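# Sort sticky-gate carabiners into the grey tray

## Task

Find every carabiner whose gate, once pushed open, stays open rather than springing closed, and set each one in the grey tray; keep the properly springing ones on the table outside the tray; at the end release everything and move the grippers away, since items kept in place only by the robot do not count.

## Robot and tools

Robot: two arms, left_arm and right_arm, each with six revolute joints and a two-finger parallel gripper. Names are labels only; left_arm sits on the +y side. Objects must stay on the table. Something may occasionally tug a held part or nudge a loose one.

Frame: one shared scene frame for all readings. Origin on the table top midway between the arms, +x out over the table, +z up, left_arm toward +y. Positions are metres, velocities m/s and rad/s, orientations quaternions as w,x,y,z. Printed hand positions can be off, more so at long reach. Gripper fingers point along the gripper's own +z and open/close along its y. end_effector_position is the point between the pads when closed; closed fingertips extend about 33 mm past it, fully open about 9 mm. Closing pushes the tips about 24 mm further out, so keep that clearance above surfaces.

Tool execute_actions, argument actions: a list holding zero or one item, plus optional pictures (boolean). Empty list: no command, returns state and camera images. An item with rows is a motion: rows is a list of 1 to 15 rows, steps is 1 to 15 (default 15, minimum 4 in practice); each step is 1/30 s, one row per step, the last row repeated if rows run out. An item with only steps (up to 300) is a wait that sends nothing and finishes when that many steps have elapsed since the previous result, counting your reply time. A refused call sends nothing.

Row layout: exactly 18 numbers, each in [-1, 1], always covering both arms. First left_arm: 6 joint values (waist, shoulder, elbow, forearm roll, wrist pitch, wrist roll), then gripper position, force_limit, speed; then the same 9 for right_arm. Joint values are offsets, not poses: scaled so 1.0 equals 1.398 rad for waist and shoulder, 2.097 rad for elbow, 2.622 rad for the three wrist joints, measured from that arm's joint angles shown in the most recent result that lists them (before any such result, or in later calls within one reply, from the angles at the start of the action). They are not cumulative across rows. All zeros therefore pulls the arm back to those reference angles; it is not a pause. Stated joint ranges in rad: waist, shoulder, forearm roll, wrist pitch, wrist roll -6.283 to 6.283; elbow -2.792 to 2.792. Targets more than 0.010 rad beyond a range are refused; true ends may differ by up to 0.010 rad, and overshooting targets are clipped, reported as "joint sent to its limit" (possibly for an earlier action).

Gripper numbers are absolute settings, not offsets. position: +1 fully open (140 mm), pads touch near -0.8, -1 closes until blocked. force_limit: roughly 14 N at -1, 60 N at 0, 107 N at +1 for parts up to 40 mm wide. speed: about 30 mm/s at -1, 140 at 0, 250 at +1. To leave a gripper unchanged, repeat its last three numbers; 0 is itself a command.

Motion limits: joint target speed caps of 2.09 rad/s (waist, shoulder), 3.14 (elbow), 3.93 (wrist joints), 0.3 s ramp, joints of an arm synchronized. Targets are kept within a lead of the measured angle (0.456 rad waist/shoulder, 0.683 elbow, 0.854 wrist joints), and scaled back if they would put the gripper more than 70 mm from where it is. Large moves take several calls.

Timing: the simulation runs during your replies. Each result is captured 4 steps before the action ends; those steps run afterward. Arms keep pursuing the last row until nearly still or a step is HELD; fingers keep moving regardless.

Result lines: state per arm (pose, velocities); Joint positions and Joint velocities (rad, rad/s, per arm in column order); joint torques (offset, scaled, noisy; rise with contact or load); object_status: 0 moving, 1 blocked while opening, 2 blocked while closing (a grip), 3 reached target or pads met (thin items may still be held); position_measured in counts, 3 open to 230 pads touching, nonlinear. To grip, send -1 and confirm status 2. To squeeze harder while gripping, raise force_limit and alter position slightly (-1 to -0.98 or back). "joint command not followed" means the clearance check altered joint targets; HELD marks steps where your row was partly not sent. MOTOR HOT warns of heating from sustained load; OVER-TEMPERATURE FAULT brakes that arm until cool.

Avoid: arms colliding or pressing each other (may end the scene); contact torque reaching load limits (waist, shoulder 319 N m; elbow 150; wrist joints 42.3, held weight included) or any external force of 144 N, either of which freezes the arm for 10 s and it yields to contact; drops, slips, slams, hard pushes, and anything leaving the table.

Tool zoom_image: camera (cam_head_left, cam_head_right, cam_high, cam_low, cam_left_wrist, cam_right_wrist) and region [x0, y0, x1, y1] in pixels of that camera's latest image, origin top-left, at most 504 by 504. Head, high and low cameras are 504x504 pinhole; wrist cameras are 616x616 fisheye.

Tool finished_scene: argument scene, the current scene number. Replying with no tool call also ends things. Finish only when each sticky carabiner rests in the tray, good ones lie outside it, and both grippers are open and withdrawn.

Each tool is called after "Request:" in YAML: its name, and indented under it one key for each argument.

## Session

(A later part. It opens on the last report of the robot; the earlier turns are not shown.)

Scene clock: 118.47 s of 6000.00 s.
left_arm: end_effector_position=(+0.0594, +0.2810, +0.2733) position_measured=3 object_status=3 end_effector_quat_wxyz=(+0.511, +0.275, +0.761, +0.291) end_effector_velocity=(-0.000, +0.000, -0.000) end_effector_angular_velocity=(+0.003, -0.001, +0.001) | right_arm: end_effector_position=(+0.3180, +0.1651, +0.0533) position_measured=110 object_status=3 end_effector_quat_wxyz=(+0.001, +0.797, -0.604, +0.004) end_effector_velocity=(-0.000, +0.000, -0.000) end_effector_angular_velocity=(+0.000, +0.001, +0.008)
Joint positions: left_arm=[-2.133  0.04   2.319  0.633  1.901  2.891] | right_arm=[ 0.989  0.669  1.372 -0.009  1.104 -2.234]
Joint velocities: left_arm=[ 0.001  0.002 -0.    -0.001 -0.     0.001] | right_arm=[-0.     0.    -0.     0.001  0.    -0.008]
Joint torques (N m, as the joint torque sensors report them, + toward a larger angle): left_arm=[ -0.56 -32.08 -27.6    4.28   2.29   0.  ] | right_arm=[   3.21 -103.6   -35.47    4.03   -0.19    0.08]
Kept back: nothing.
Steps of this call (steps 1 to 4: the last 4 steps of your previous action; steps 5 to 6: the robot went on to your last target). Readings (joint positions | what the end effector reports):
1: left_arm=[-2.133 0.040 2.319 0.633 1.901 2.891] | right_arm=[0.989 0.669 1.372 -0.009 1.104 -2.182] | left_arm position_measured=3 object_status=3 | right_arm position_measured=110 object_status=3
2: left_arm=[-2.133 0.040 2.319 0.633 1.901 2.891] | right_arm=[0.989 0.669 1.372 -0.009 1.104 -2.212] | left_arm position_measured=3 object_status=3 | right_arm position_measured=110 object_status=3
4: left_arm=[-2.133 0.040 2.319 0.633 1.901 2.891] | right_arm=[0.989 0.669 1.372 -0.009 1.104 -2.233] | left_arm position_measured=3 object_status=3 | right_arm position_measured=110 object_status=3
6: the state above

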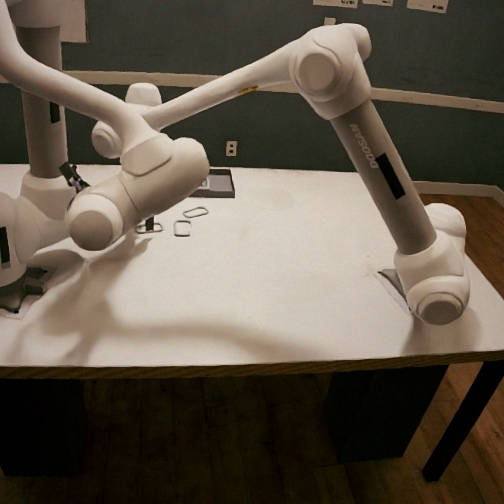

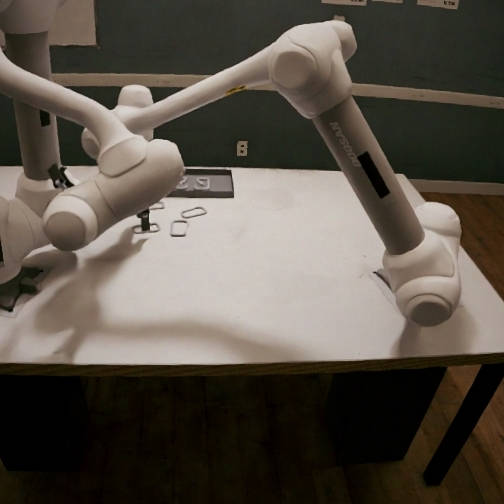

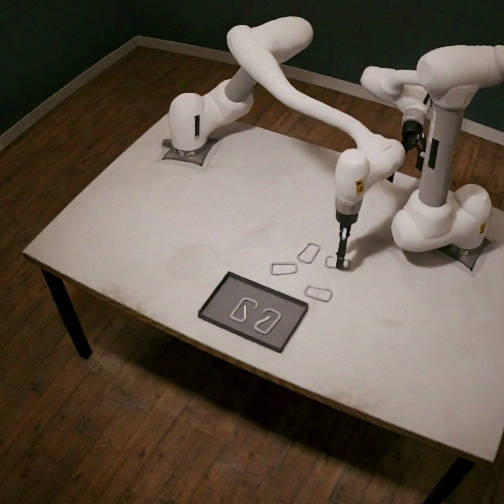

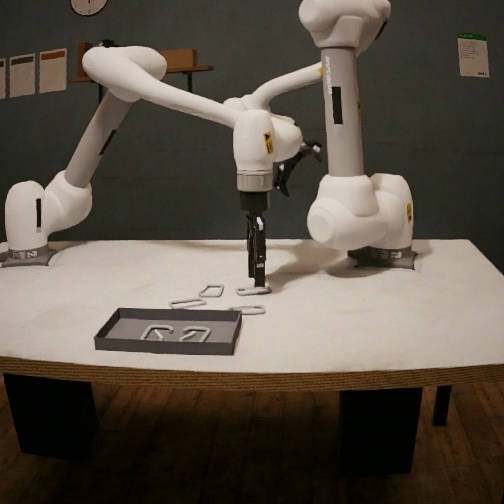

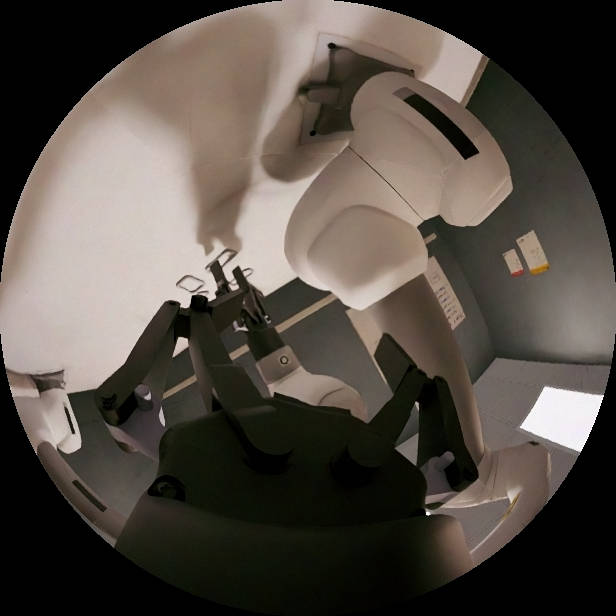

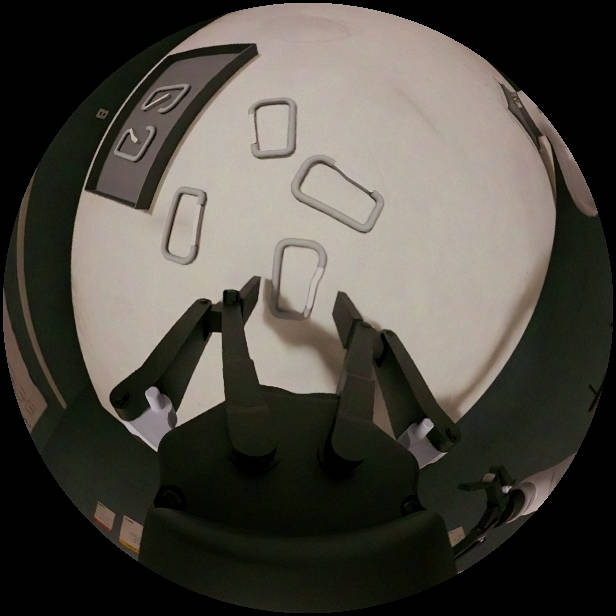

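Request:
execute_actions:
  actions:
    - {"rows":[[0,0,0,0,0,0,1,0,0,-0.0069,-0.0034,0.0124,0,-0.0086,-0.0037,0.15,-0.6,0]],"steps":15}

Request:
execute_actions:
  actions:
    - {"steps":4}
  pictures: true

Request:
zoom_image:
  camera: "cam_right_wrist"
  region: [220, 220, 400, 380]

Scene clock: 119.17 s of 6000.00 s.
left_arm: end_effector_position=(+0.0594, +0.2810, +0.2733) position_measured=3 object_status=3 end_effector_quat_wxyz=(+0.511, +0.275, +0.761, +0.291) end_effector_velocity=(+0.000, -0.000, -0.000) end_effector_angular_velocity=(+0.001, -0.001, -0.000) | right_arm: end_effector_position=(+0.3229, +0.1554, +0.0447) position_measured=110 object_status=3 end_effector_quat_wxyz=(+0.000, +0.797, -0.604, +0.004) end_effector_velocity=(+0.001, -0.002, -0.002) end_effector_angular_velocity=(-0.002, +0.001, -0.001)
Joint positions: left_arm=[-2.133  0.04   2.319  0.633  1.901  2.891] | right_arm=[ 0.979  0.664  1.398 -0.009  1.082 -2.244]
Joint velocities: left_arm=[ 0.     0.001 -0.     0.001  0.     0.   ] | right_arm=[-0.002  0.     0.004 -0.    -0.003 -0.001]
Joint torques (N m, as the joint torque sensors report them, + toward a larger angle): left_arm=[  0.17 -31.11 -27.83   4.39   2.2   -0.01] | right_arm=[   2.92 -104.51  -34.09    4.05   -0.37   -0.4 ]
Steps of this call (steps 1 to 10: the robot went on to your last target; steps 11 to 21: the first 11 steps of this action). Readings (joint positions | what the end effector reports):
11: left_arm=[-2.133 0.040 2.319 0.633 1.901 2.891] | right_arm=[0.989 0.669 1.372 -0.009 1.104 -2.235] | left_arm position_measured=3 object_status=3 | right_arm position_measured=110 object_status=3
12: left_arm=[-2.133 0.040 2.319 0.633 1.901 2.891] | right_arm=[0.987 0.668 1.376 -0.009 1.101 -2.236] | left_arm position_measured=3 object_status=3 | right_arm position_measured=110 object_status=3
14: left_arm=[-2.133 0.040 2.319 0.633 1.901 2.891] | right_arm=[0.982 0.666 1.390 -0.009 1.089 -2.241] | left_arm position_measured=3 object_status=3 | right_arm position_measured=110 object_status=3
18: left_arm=[-2.133 0.040 2.319 0.633 1.901 2.891] | right_arm=[0.980 0.664 1.397 -0.009 1.083 -2.243] | left_arm position_measured=3 object_status=3 | right_arm position_measured=110 object_status=3
21: the state above

Scene clock: 119.30 s of 6000.00 s.
left_arm: end_effector_position=(+0.0594, +0.2810, +0.2733) position_measured=3 object_status=3 end_effector_quat_wxyz=(+0.511, +0.275, +0.761, +0.291) end_effector_velocity=(+0.000, -0.000, +0.000) end_effector_angular_velocity=(+0.000, -0.000, +0.001) | right_arm: end_effector_position=(+0.3230, +0.1553, +0.0446) position_measured=110 object_status=3 end_effector_quat_wxyz=(+0.000, +0.797, -0.604, +0.004) end_effector_velocity=(-0.000, -0.000, -0.000) end_effector_angular_velocity=(-0.000, +0.000, +0.001)
Joint positions: left_arm=[-2.133  0.04   2.319  0.633  1.901  2.891] | right_arm=[ 0.979  0.664  1.398 -0.009  1.082 -2.244]
Joint velocities: left_arm=[ 0.001  0.    -0.     0.     0.     0.   ] | right_arm=[-0.    -0.     0.001  0.    -0.001 -0.001]
Joint torques (N m, as the joint torque sensors report them, + toward a larger angle): left_arm=[ -0.48 -30.88 -27.68   4.33   2.28   0.07] | right_arm=[   1.83 -102.28  -36.03    3.92    0.07   -0.53]
Kept back: nothing.
Steps of this call (steps 1 to 4: the last 4 steps of your previous action). Readings (joint positions | what the end effector reports):
1: left_arm=[-2.133 0.040 2.319 0.633 1.901 2.891] | right_arm=[0.979 0.664 1.398 -0.009 1.082 -2.244] | left_arm position_measured=3 object_status=3 | right_arm position_measured=110 object_status=3
2: left_arm=[-2.133 0.040 2.319 0.633 1.901 2.891] | right_arm=[0.979 0.664 1.398 -0.009 1.082 -2.244] | left_arm position_measured=3 object_status=3 | right_arm position_measured=110 object_status=3
4: the state above

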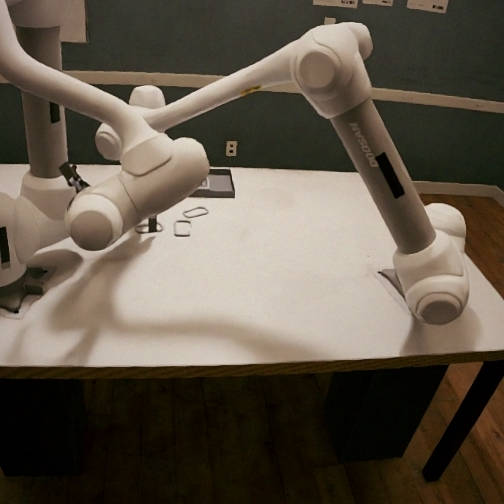

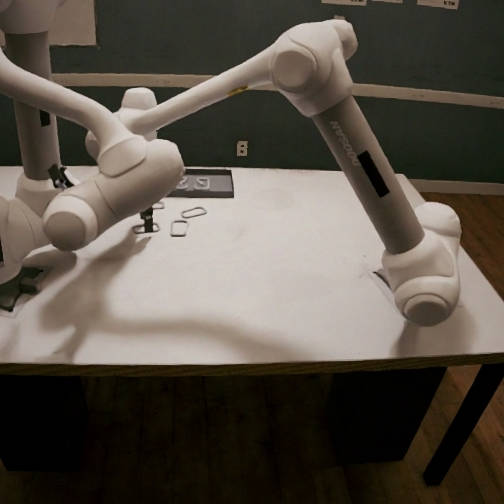

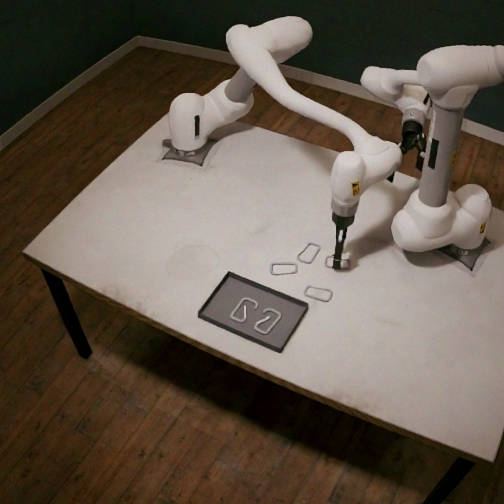

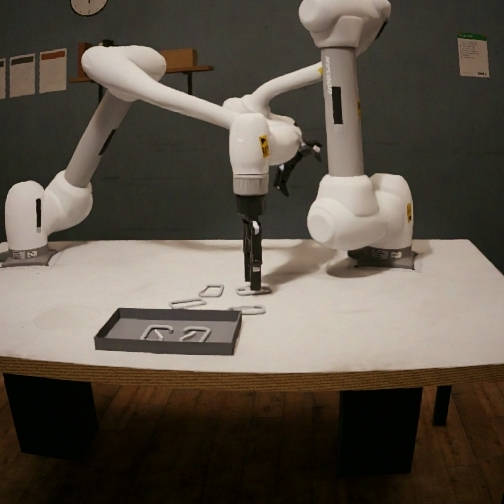

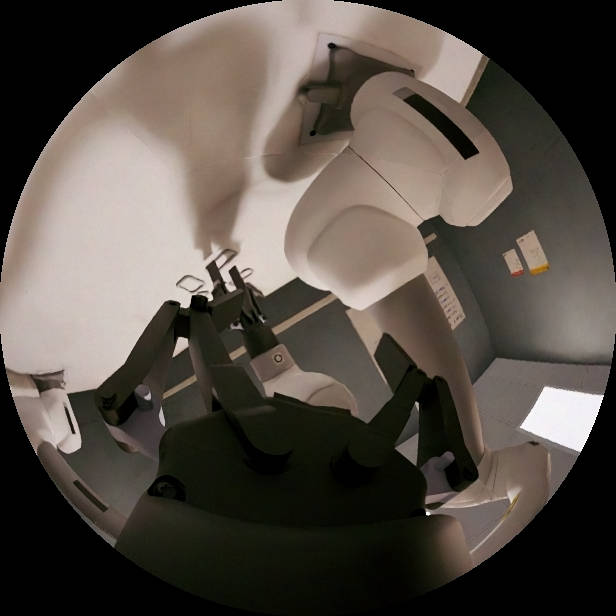

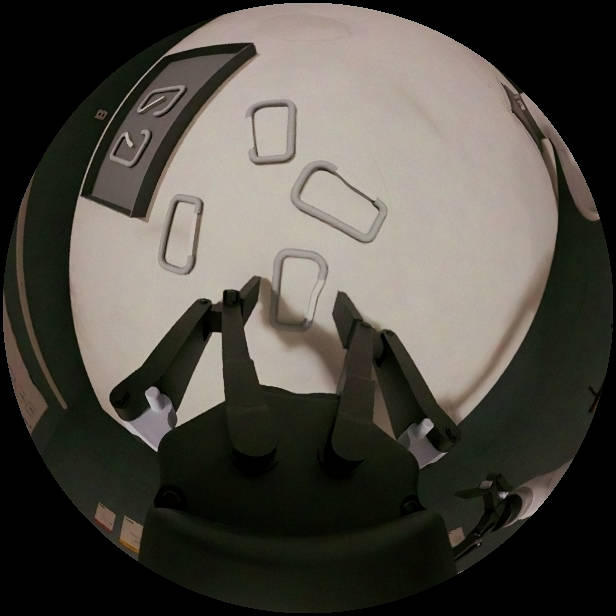

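Region (220, 220, 400, 380) of cam_right_wrist's 616x616 image, scaled by 2.800, with more detail than that image has.

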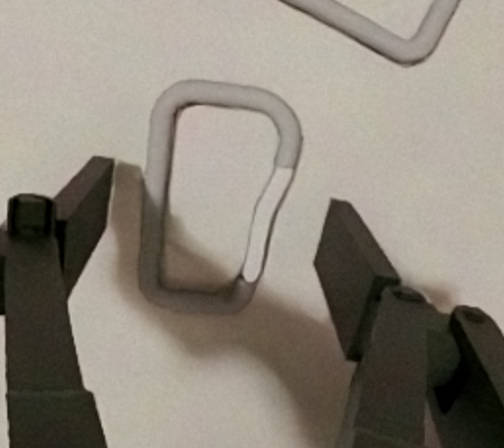

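Request:
execute_actions:
  actions:
    - {"rows":[[0,0,0,0,0,0,1,0,0,0,0.0026,0.0013,0,-0.0026,0,-0.12,-0.6,-0.4]],"steps":15}

Request:
execute_actions:
  actions:
    - {"rows":[[0,0,0,0,0,0,1,0,0,0,0,0,0,0,0,-0.25,-0.6,-0.7]],"steps":15}
  pictures: true

Request:
zoom_image:
  camera: "cam_right_wrist"
  region: [220, 220, 400, 380]

Scene clock: 119.90 s of 6000.00 s.
left_arm: end_effector_position=(+0.0594, +0.2810, +0.2733) position_measured=3 object_status=3 end_effector_quat_wxyz=(+0.511, +0.275, +0.761, +0.291) end_effector_velocity=(+0.000, +0.000, +0.000) end_effector_angular_velocity=(-0.001, +0.001, +0.001) | right_arm: end_effector_position=(+0.3231, +0.1556, +0.0402) position_measured=144 object_status=0 end_effector_quat_wxyz=(-0.000, +0.797, -0.604, +0.004) end_effector_velocity=(-0.000, -0.000, -0.001) end_effector_angular_velocity=(-0.000, +0.000, +0.001)
Joint positions: left_arm=[-2.133  0.04   2.319  0.633  1.901  2.891] | right_arm=[ 0.979  0.668  1.401 -0.009  1.075 -2.244]
Joint velocities: left_arm=[ 0.001 -0.001 -0.    -0.     0.    -0.   ] | right_arm=[ 0.     0.001  0.001 -0.    -0.001 -0.   ]
Joint torques (N m, as the joint torque sensors report them, + toward a larger angle): left_arm=[ -0.15 -30.91 -27.91   4.41   2.34  -0.02] | right_arm=[   2.5  -104.81  -35.28    3.92   -0.09   -0.35]
Steps of this call (steps 1 to 7: the robot went on to your last target; steps 8 to 18: the first 11 steps of this action). Readings (joint positions | what the end effector reports):
8: left_arm=[-2.133 0.040 2.319 0.633 1.901 2.891] | right_arm=[0.979 0.664 1.398 -0.009 1.082 -2.244] | left_arm position_measured=3 object_status=3 | right_arm position_measured=110 object_status=0
9: left_arm=[-2.133 0.040 2.319 0.633 1.901 2.891] | right_arm=[0.979 0.664 1.399 -0.009 1.080 -2.244] | left_arm position_measured=3 object_status=3 | right_arm position_measured=112 object_status=0
11: left_arm=[-2.133 0.040 2.319 0.633 1.901 2.891] | right_arm=[0.979 0.666 1.400 -0.009 1.077 -2.244] | left_arm position_measured=3 object_status=3 | right_arm position_measured=122 object_status=0
15: left_arm=[-2.133 0.040 2.319 0.633 1.901 2.891] | right_arm=[0.979 0.667 1.401 -0.009 1.075 -2.244] | left_arm position_measured=3 object_status=3 | right_arm position_measured=142 object_status=0
18: the state above

Scene clock: 120.40 s of 6000.00 s.
left_arm: end_effector_position=(+0.0594, +0.2810, +0.2733) position_measured=3 object_status=3 end_effector_quat_wxyz=(+0.511, +0.275, +0.761, +0.291) end_effector_velocity=(-0.000, +0.000, -0.000) end_effector_angular_velocity=(+0.000, +0.000, +0.000) | right_arm: end_effector_position=(+0.3231, +0.1556, +0.0401) position_measured=160 object_status=0 end_effector_quat_wxyz=(-0.000, +0.797, -0.604, +0.004) end_effector_velocity=(-0.000, -0.000, -0.001) end_effector_angular_velocity=(-0.001, +0.001, -0.001)
Joint positions: left_arm=[-2.133  0.04   2.319  0.633  1.901  2.891] | right_arm=[ 0.979  0.668  1.401 -0.009  1.075 -2.244]
Joint velocities: left_arm=[-0.001  0.    -0.    -0.001 -0.    -0.   ] | right_arm=[-0.     0.001  0.     0.001  0.     0.   ]
Joint torques (N m, as the joint torque sensors report them, + toward a larger angle): left_arm=[  0.14 -31.14 -27.8    4.37   2.23   0.07] | right_arm=[  4.81 -85.05 -24.75   4.42  -0.04  -0.32]
Steps of this call (steps 1 to 4: the last 4 steps of your previous action; steps 5 to 15: the first 11 steps of this action, its rows measured from where the robot was after step 4). Readings (joint positions | what the end effector reports):
4: left_arm=[-2.133 0.040 2.319 0.633 1.901 2.891] | right_arm=[0.979 0.668 1.401 -0.009 1.075 -2.244] | left_arm position_measured=3 object_status=3 | right_arm position_measured=144 object_status=3
5: left_arm=[-2.133 0.040 2.319 0.633 1.901 2.891] | right_arm=[0.979 0.668 1.401 -0.009 1.075 -2.244] | left_arm position_measured=3 object_status=3 | right_arm position_measured=144 object_status=0
6: left_arm=[-2.133 0.040 2.319 0.633 1.901 2.891] | right_arm=[0.979 0.668 1.401 -0.009 1.075 -2.244] | left_arm position_measured=3 object_status=3 | right_arm position_measured=145 object_status=0
8: left_arm=[-2.133 0.040 2.319 0.633 1.901 2.891] | right_arm=[0.979 0.668 1.401 -0.009 1.075 -2.244] | left_arm position_measured=3 object_status=3 | right_arm position_measured=152 object_status=0
12: left_arm=[-2.133 0.040 2.319 0.633 1.901 2.891] | right_arm=[0.979 0.668 1.401 -0.009 1.075 -2.244] | left_arm position_measured=3 object_status=3 | right_arm position_measured=160 object_status=0
15: the state above

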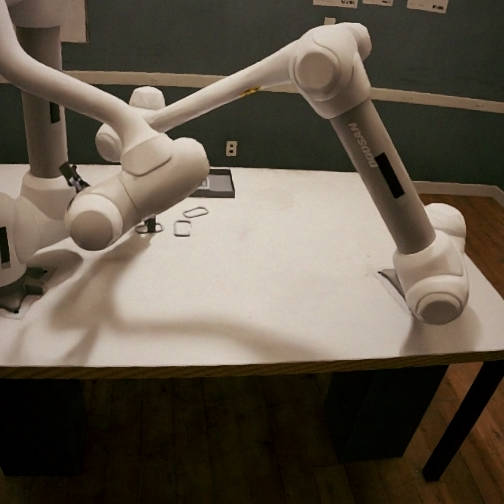

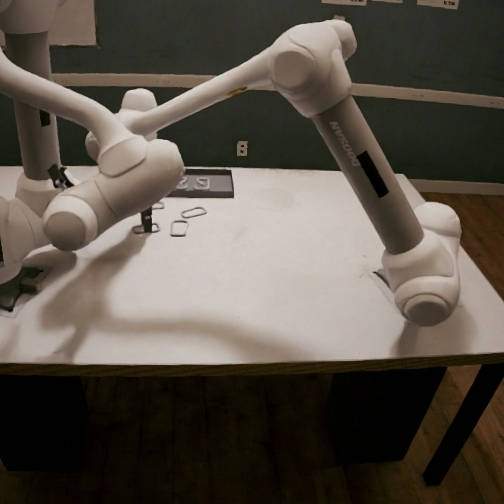

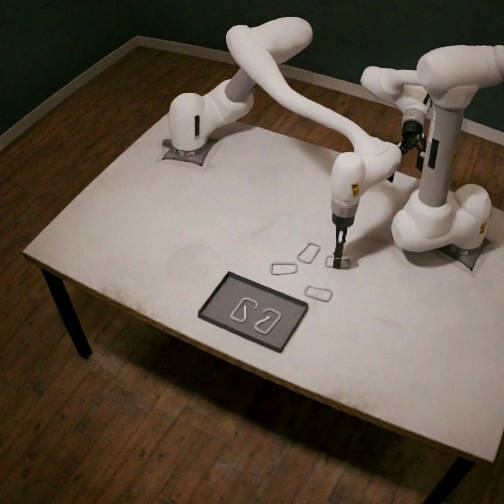

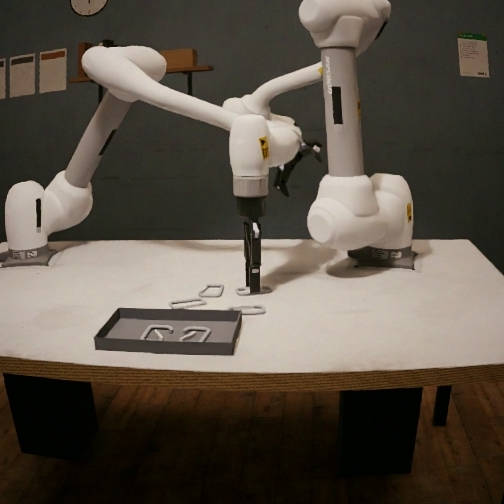

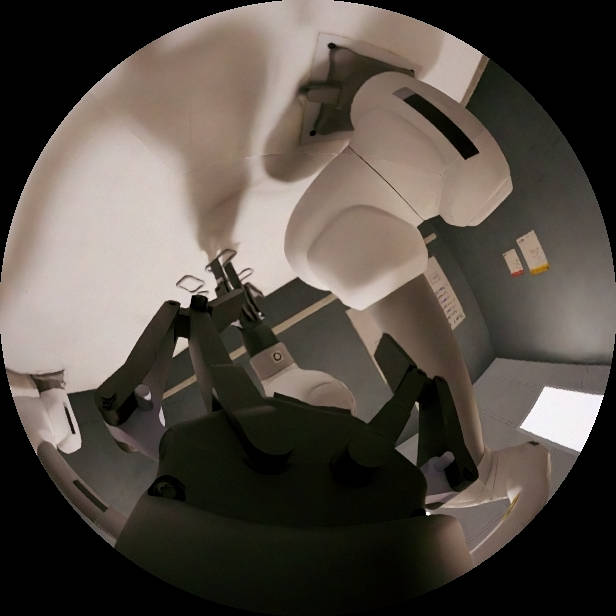

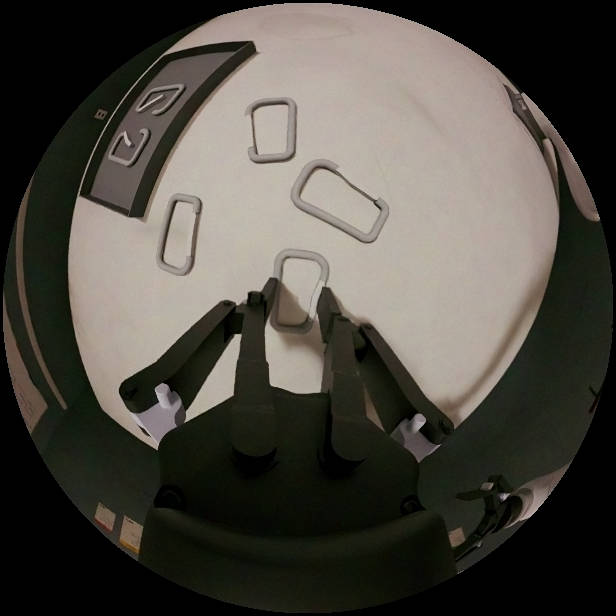

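Region (220, 220, 400, 380) of cam_right_wrist's 616x616 image, scaled by 2.800, with more detail than that image has.

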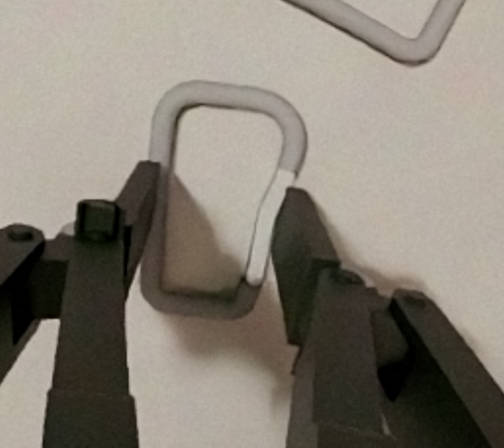

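Request:
execute_actions:
  actions:
    - {"rows":[[0,0,0,0,0,0,1,0,0,0,0,0,0,0,0,0,-0.6,-0.2],[0,0,0,0,0,0,1,0,0,0,0,0,0,0,0,0,-0.6,-0.2],[0,0,0,0,0,0,1,0,0,0,0,0,0,0,0,0,-0.6,-0.2],[0,0,0,0,0,0,1,0,0,0,0,0,0,0,0,0,-0.6,-0.2],[0,0,0,0,0,0,1,0,0,0,0,0,0,0,0,0,-0.6,-0.2],[0,0,0,0,0,0,1,0,0,0,0,0,0,0,0,0,-0.6,-0.2],[0,0,0,0,0,0,1,0,0,0,0.0016,0.0008,0,-0.0016,0,0,-0.6,-0.2]],"steps":15}

Request:
execute_actions:
  actions:
    - {"rows":[[0,0,0,0,0,0,1,0,0,0,0,0,0,0,0,-0.25,-0.6,-0.5]],"steps":15}
  pictures: true

Request:
zoom_image:
  camera: "cam_right_wrist"
  region: [220, 220, 400, 380]

Scene clock: 120.97 s of 6000.00 s.
left_arm: end_effector_position=(+0.0594, +0.2810, +0.2733) position_measured=3 object_status=3 end_effector_quat_wxyz=(+0.511, +0.275, +0.761, +0.291) end_effector_velocity=(-0.000, +0.000, +0.000) end_effector_angular_velocity=(-0.001, +0.001, -0.001) | right_arm: end_effector_position=(+0.3231, +0.1557, +0.0378) position_measured=129 object_status=0 end_effector_quat_wxyz=(-0.000, +0.797, -0.604, +0.004) end_effector_velocity=(-0.000, +0.001, -0.008) end_effector_angular_velocity=(+0.000, +0.000, +0.000)
Joint positions: left_arm=[-2.133  0.04   2.319  0.633  1.901  2.891] | right_arm=[ 0.979  0.669  1.402 -0.009  1.072 -2.244]
Joint velocities: left_arm=[-0.001 -0.002  0.    -0.     0.     0.   ] | right_arm=[ 0.     0.008  0.003  0.001 -0.011 -0.   ]
Joint torques (N m, as the joint torque sensors report them, + toward a larger angle): left_arm=[  0.18 -30.85 -27.79   4.43   2.27   0.02] | right_arm=[   2.99 -103.68  -36.69    3.88   -0.2    -0.39]
Steps of this call (steps 1 to 4: the last 4 steps of your previous action; steps 5 to 6: the robot went on to your last target; steps 7 to 17: the first 11 steps of this action). Readings (joint positions | what the end effector reports):
7: left_arm=[-2.133 0.040 2.319 0.633 1.901 2.891] | right_arm=[0.979 0.668 1.401 -0.009 1.075 -2.244] | left_arm position_measured=3 object_status=3 | right_arm position_measured=160 object_status=0
8: left_arm=[-2.133 0.040 2.319 0.633 1.901 2.891] | right_arm=[0.979 0.668 1.401 -0.009 1.075 -2.244] | left_arm position_measured=3 object_status=3 | right_arm position_measured=158 object_status=0
10: left_arm=[-2.133 0.040 2.319 0.633 1.901 2.891] | right_arm=[0.979 0.668 1.401 -0.009 1.075 -2.244] | left_arm position_measured=3 object_status=3 | right_arm position_measured=145 object_status=0
14: left_arm=[-2.133 0.040 2.319 0.633 1.901 2.891] | right_arm=[0.979 0.668 1.401 -0.009 1.074 -2.244] | left_arm position_measured=3 object_status=3 | right_arm position_measured=129 object_status=0
17: the state above

Scene clock: 121.47 s of 6000.00 s.
left_arm: end_effector_position=(+0.0594, +0.2810, +0.2733) position_measured=3 object_status=3 end_effector_quat_wxyz=(+0.511, +0.275, +0.761, +0.291) end_effector_velocity=(-0.000, -0.000, +0.000) end_effector_angular_velocity=(-0.003, +0.001, -0.003) | right_arm: end_effector_position=(+0.3231, +0.1557, +0.0374) position_measured=160 object_status=0 end_effector_quat_wxyz=(-0.000, +0.797, -0.604, +0.004) end_effector_velocity=(-0.000, -0.001, -0.001) end_effector_angular_velocity=(-0.002, +0.001, +0.000)
Joint positions: left_arm=[-2.133  0.04   2.319  0.633  1.901  2.891] | right_arm=[ 0.979  0.67   1.402 -0.009  1.071 -2.244]
Joint velocities: left_arm=[-0.002 -0.002  0.     0.001  0.    -0.001] | right_arm=[-0.     0.001  0.001  0.001  0.    -0.001]
Joint torques (N m, as the joint torque sensors report them, + toward a larger angle): left_arm=[ -0.93 -31.98 -27.59   4.37   2.27   0.03] | right_arm=[  6.62 -80.47 -22.06   5.52   0.4   -0.2 ]
Steps of this call (steps 1 to 4: the last 4 steps of your previous action; steps 5 to 15: the first 11 steps of this action, its rows measured from where the robot was after step 4). Readings (joint positions | what the end effector reports):
4: left_arm=[-2.133 0.040 2.319 0.633 1.901 2.891] | right_arm=[0.979 0.670 1.402 -0.009 1.071 -2.244] | left_arm position_measured=3 object_status=3 | right_arm position_measured=129 object_status=3
5: left_arm=[-2.133 0.040 2.319 0.633 1.901 2.891] | right_arm=[0.979 0.670 1.402 -0.009 1.071 -2.244] | left_arm position_measured=3 object_status=3 | right_arm position_measured=129 object_status=0
6: left_arm=[-2.133 0.040 2.319 0.633 1.901 2.891] | right_arm=[0.979 0.670 1.402 -0.009 1.071 -2.244] | left_arm position_measured=3 object_status=3 | right_arm position_measured=130 object_status=0
8: left_arm=[-2.133 0.040 2.319 0.633 1.901 2.891] | right_arm=[0.979 0.670 1.402 -0.009 1.071 -2.244] | left_arm position_measured=3 object_status=3 | right_arm position_measured=139 object_status=0
12: left_arm=[-2.133 0.040 2.319 0.633 1.901 2.891] | right_arm=[0.979 0.670 1.402 -0.009 1.071 -2.244] | left_arm position_measured=3 object_status=3 | right_arm position_measured=157 object_status=0
15: the state above

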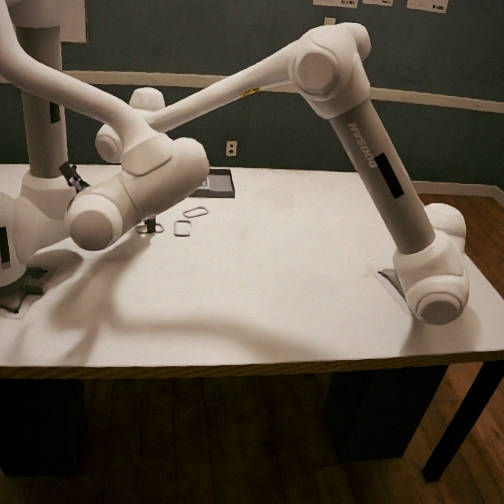

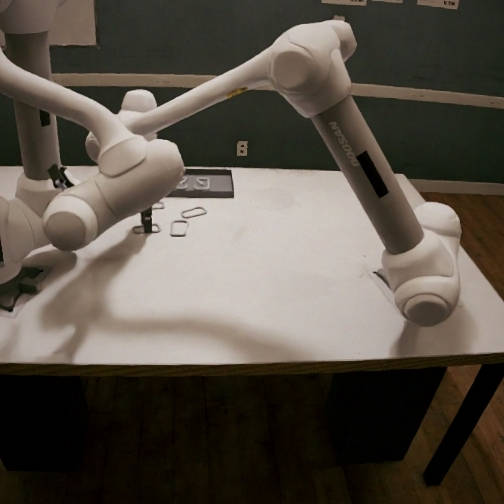

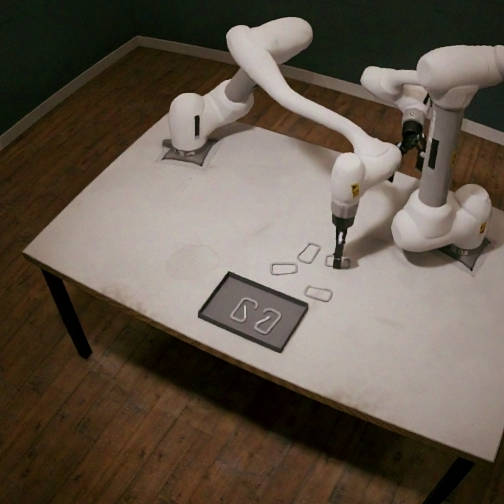

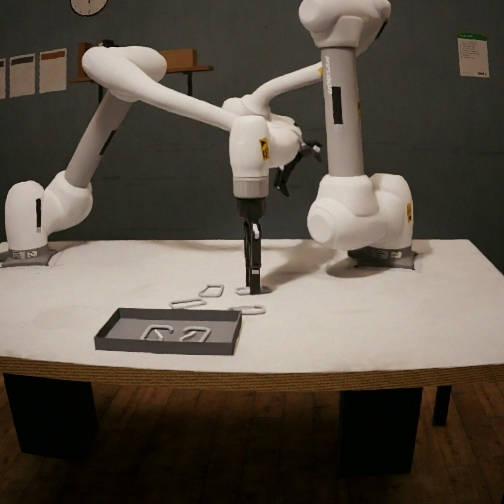

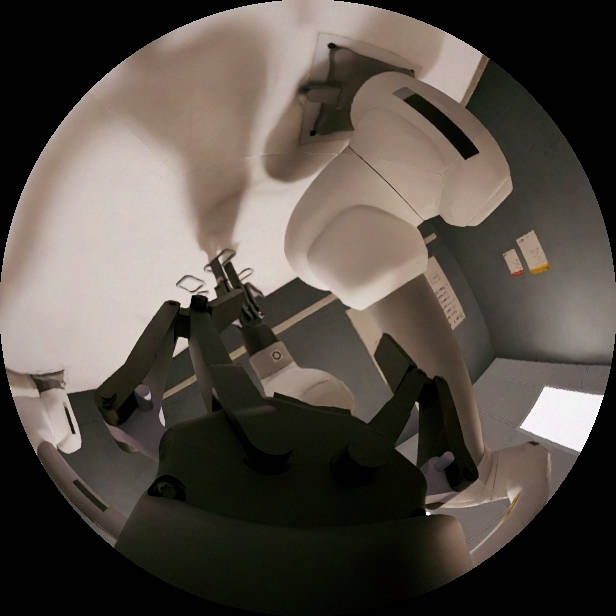

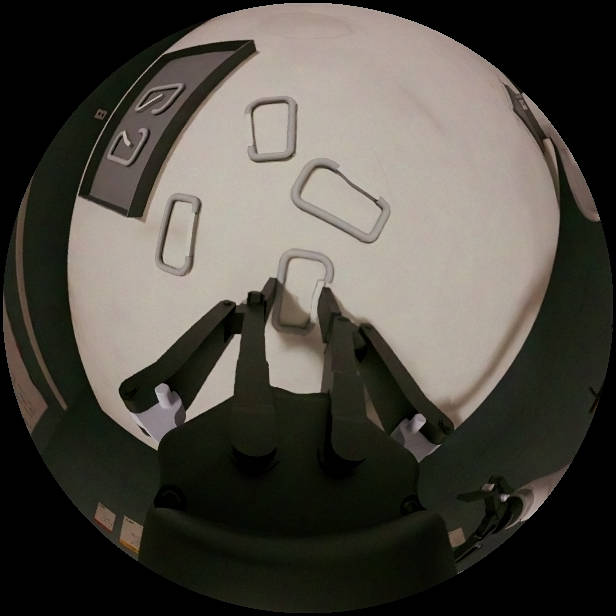

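Region (220, 220, 400, 380) of cam_right_wrist's 616x616 image, scaled by 2.800, with more detail than that image has.

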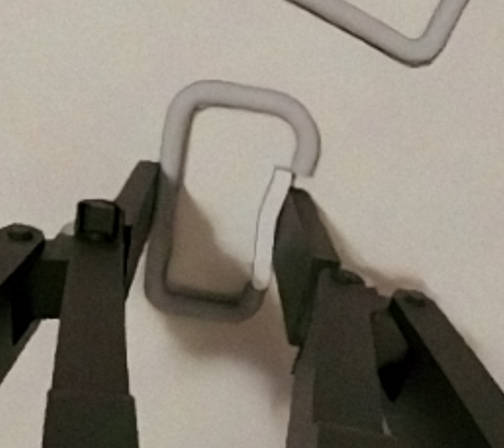

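Request:
execute_actions:
  actions:
    - {"rows":[[0,0,0,0,0,0,1,0,0,0,-0.0003,-0.00015,0,0.0003,0,-0.4,-0.5,-0.7]],"steps":15}
  pictures: true

Request:
zoom_image:
  camera: "cam_right_wrist"
  region: [220, 220, 400, 380]

Scene clock: 122.00 s of 6000.00 s.
left_arm: end_effector_position=(+0.0594, +0.2810, +0.2733) position_measured=3 object_status=3 end_effector_quat_wxyz=(+0.511, +0.275, +0.761, +0.291) end_effector_velocity=(+0.000, -0.000, +0.000) end_effector_angular_velocity=(+0.001, -0.000, -0.000) | right_arm: end_effector_position=(+0.3232, +0.1558, +0.0381) position_measured=179 object_status=0 end_effector_quat_wxyz=(-0.000, +0.797, -0.604, +0.004) end_effector_velocity=(-0.000, -0.000, +0.001) end_effector_angular_velocity=(+0.000, -0.000, +0.000)
Joint positions: left_arm=[-2.133  0.04   2.319  0.633  1.901  2.891] | right_arm=[ 0.979  0.669  1.402 -0.009  1.072 -2.244]
Joint velocities: left_arm=[ 0.     0.    -0.     0.     0.     0.001] | right_arm=[ 0.    -0.001  0.    -0.     0.001 -0.   ]
Joint torques (N m, as the joint torque sensors report them, + toward a larger angle): left_arm=[ -0.88 -31.09 -27.8    4.44   2.28   0.12] | right_arm=[ 10.59 -60.44  -7.59   7.38   2.85  -0.31]
Steps of this call (steps 1 to 4: the last 4 steps of your previous action; step 5: the robot went on to your last target; steps 6 to 16: the first 11 steps of this action). Readings (joint positions | what the end effector reports):
6: left_arm=[-2.133 0.040 2.319 0.633 1.901 2.891] | right_arm=[0.979 0.670 1.402 -0.009 1.071 -2.244] | left_arm position_measured=3 object_status=3 | right_arm position_measured=160 object_status=0
7: left_arm=[-2.133 0.040 2.319 0.633 1.901 2.891] | right_arm=[0.979 0.670 1.402 -0.009 1.071 -2.244] | left_arm position_measured=3 object_status=3 | right_arm position_measured=161 object_status=0
9: left_arm=[-2.133 0.040 2.319 0.633 1.901 2.891] | right_arm=[0.979 0.670 1.402 -0.009 1.071 -2.244] | left_arm position_measured=3 object_status=3 | right_arm position_measured=168 object_status=0
13: left_arm=[-2.133 0.040 2.319 0.633 1.901 2.891] | right_arm=[0.979 0.669 1.402 -0.009 1.072 -2.244] | left_arm position_measured=3 object_status=3 | right_arm position_measured=179 object_status=0
16: the state above

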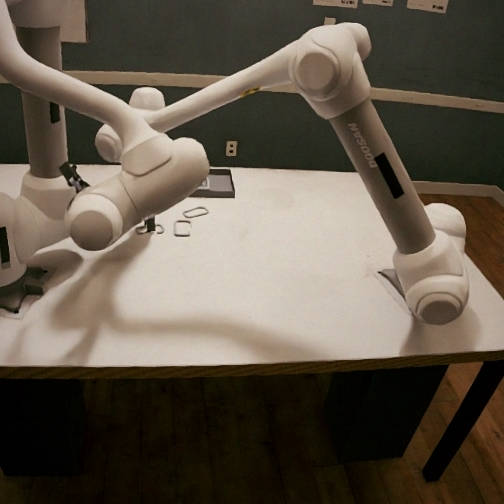

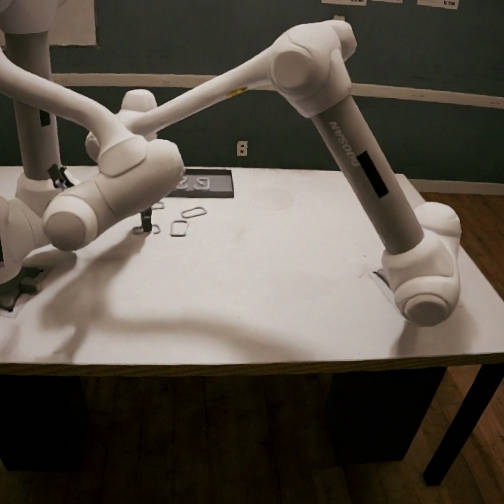

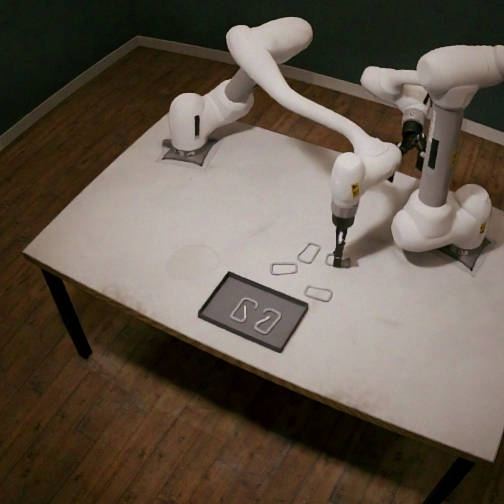

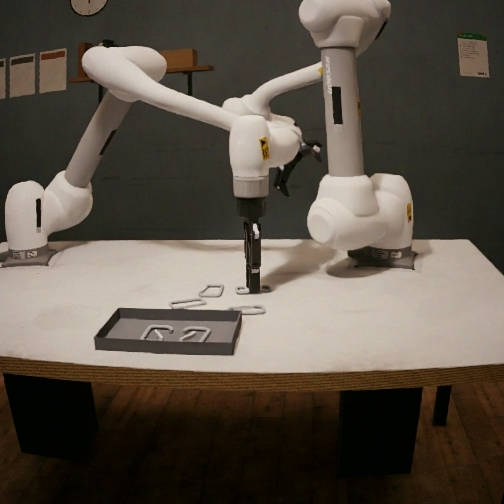

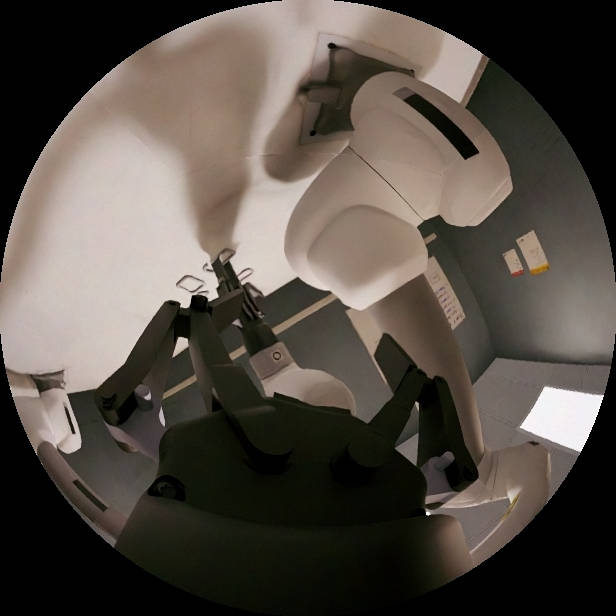

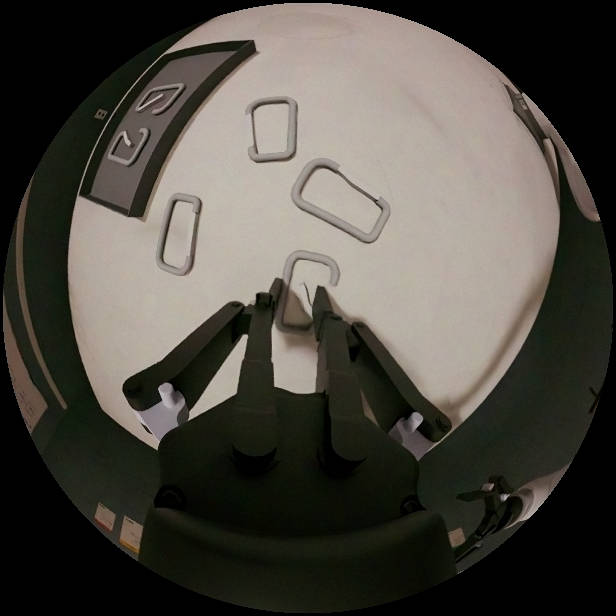

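Region (220, 220, 400, 380) of cam_right_wrist's 616x616 image, scaled by 2.800, with more detail than that image has.

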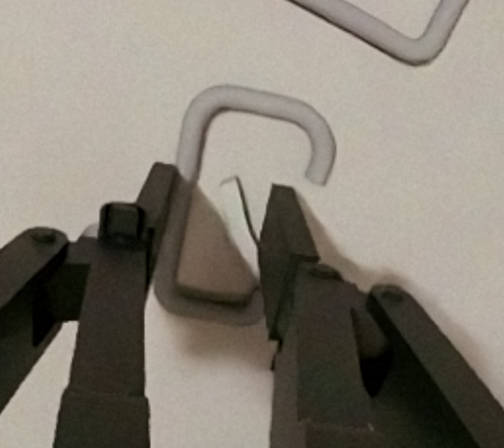

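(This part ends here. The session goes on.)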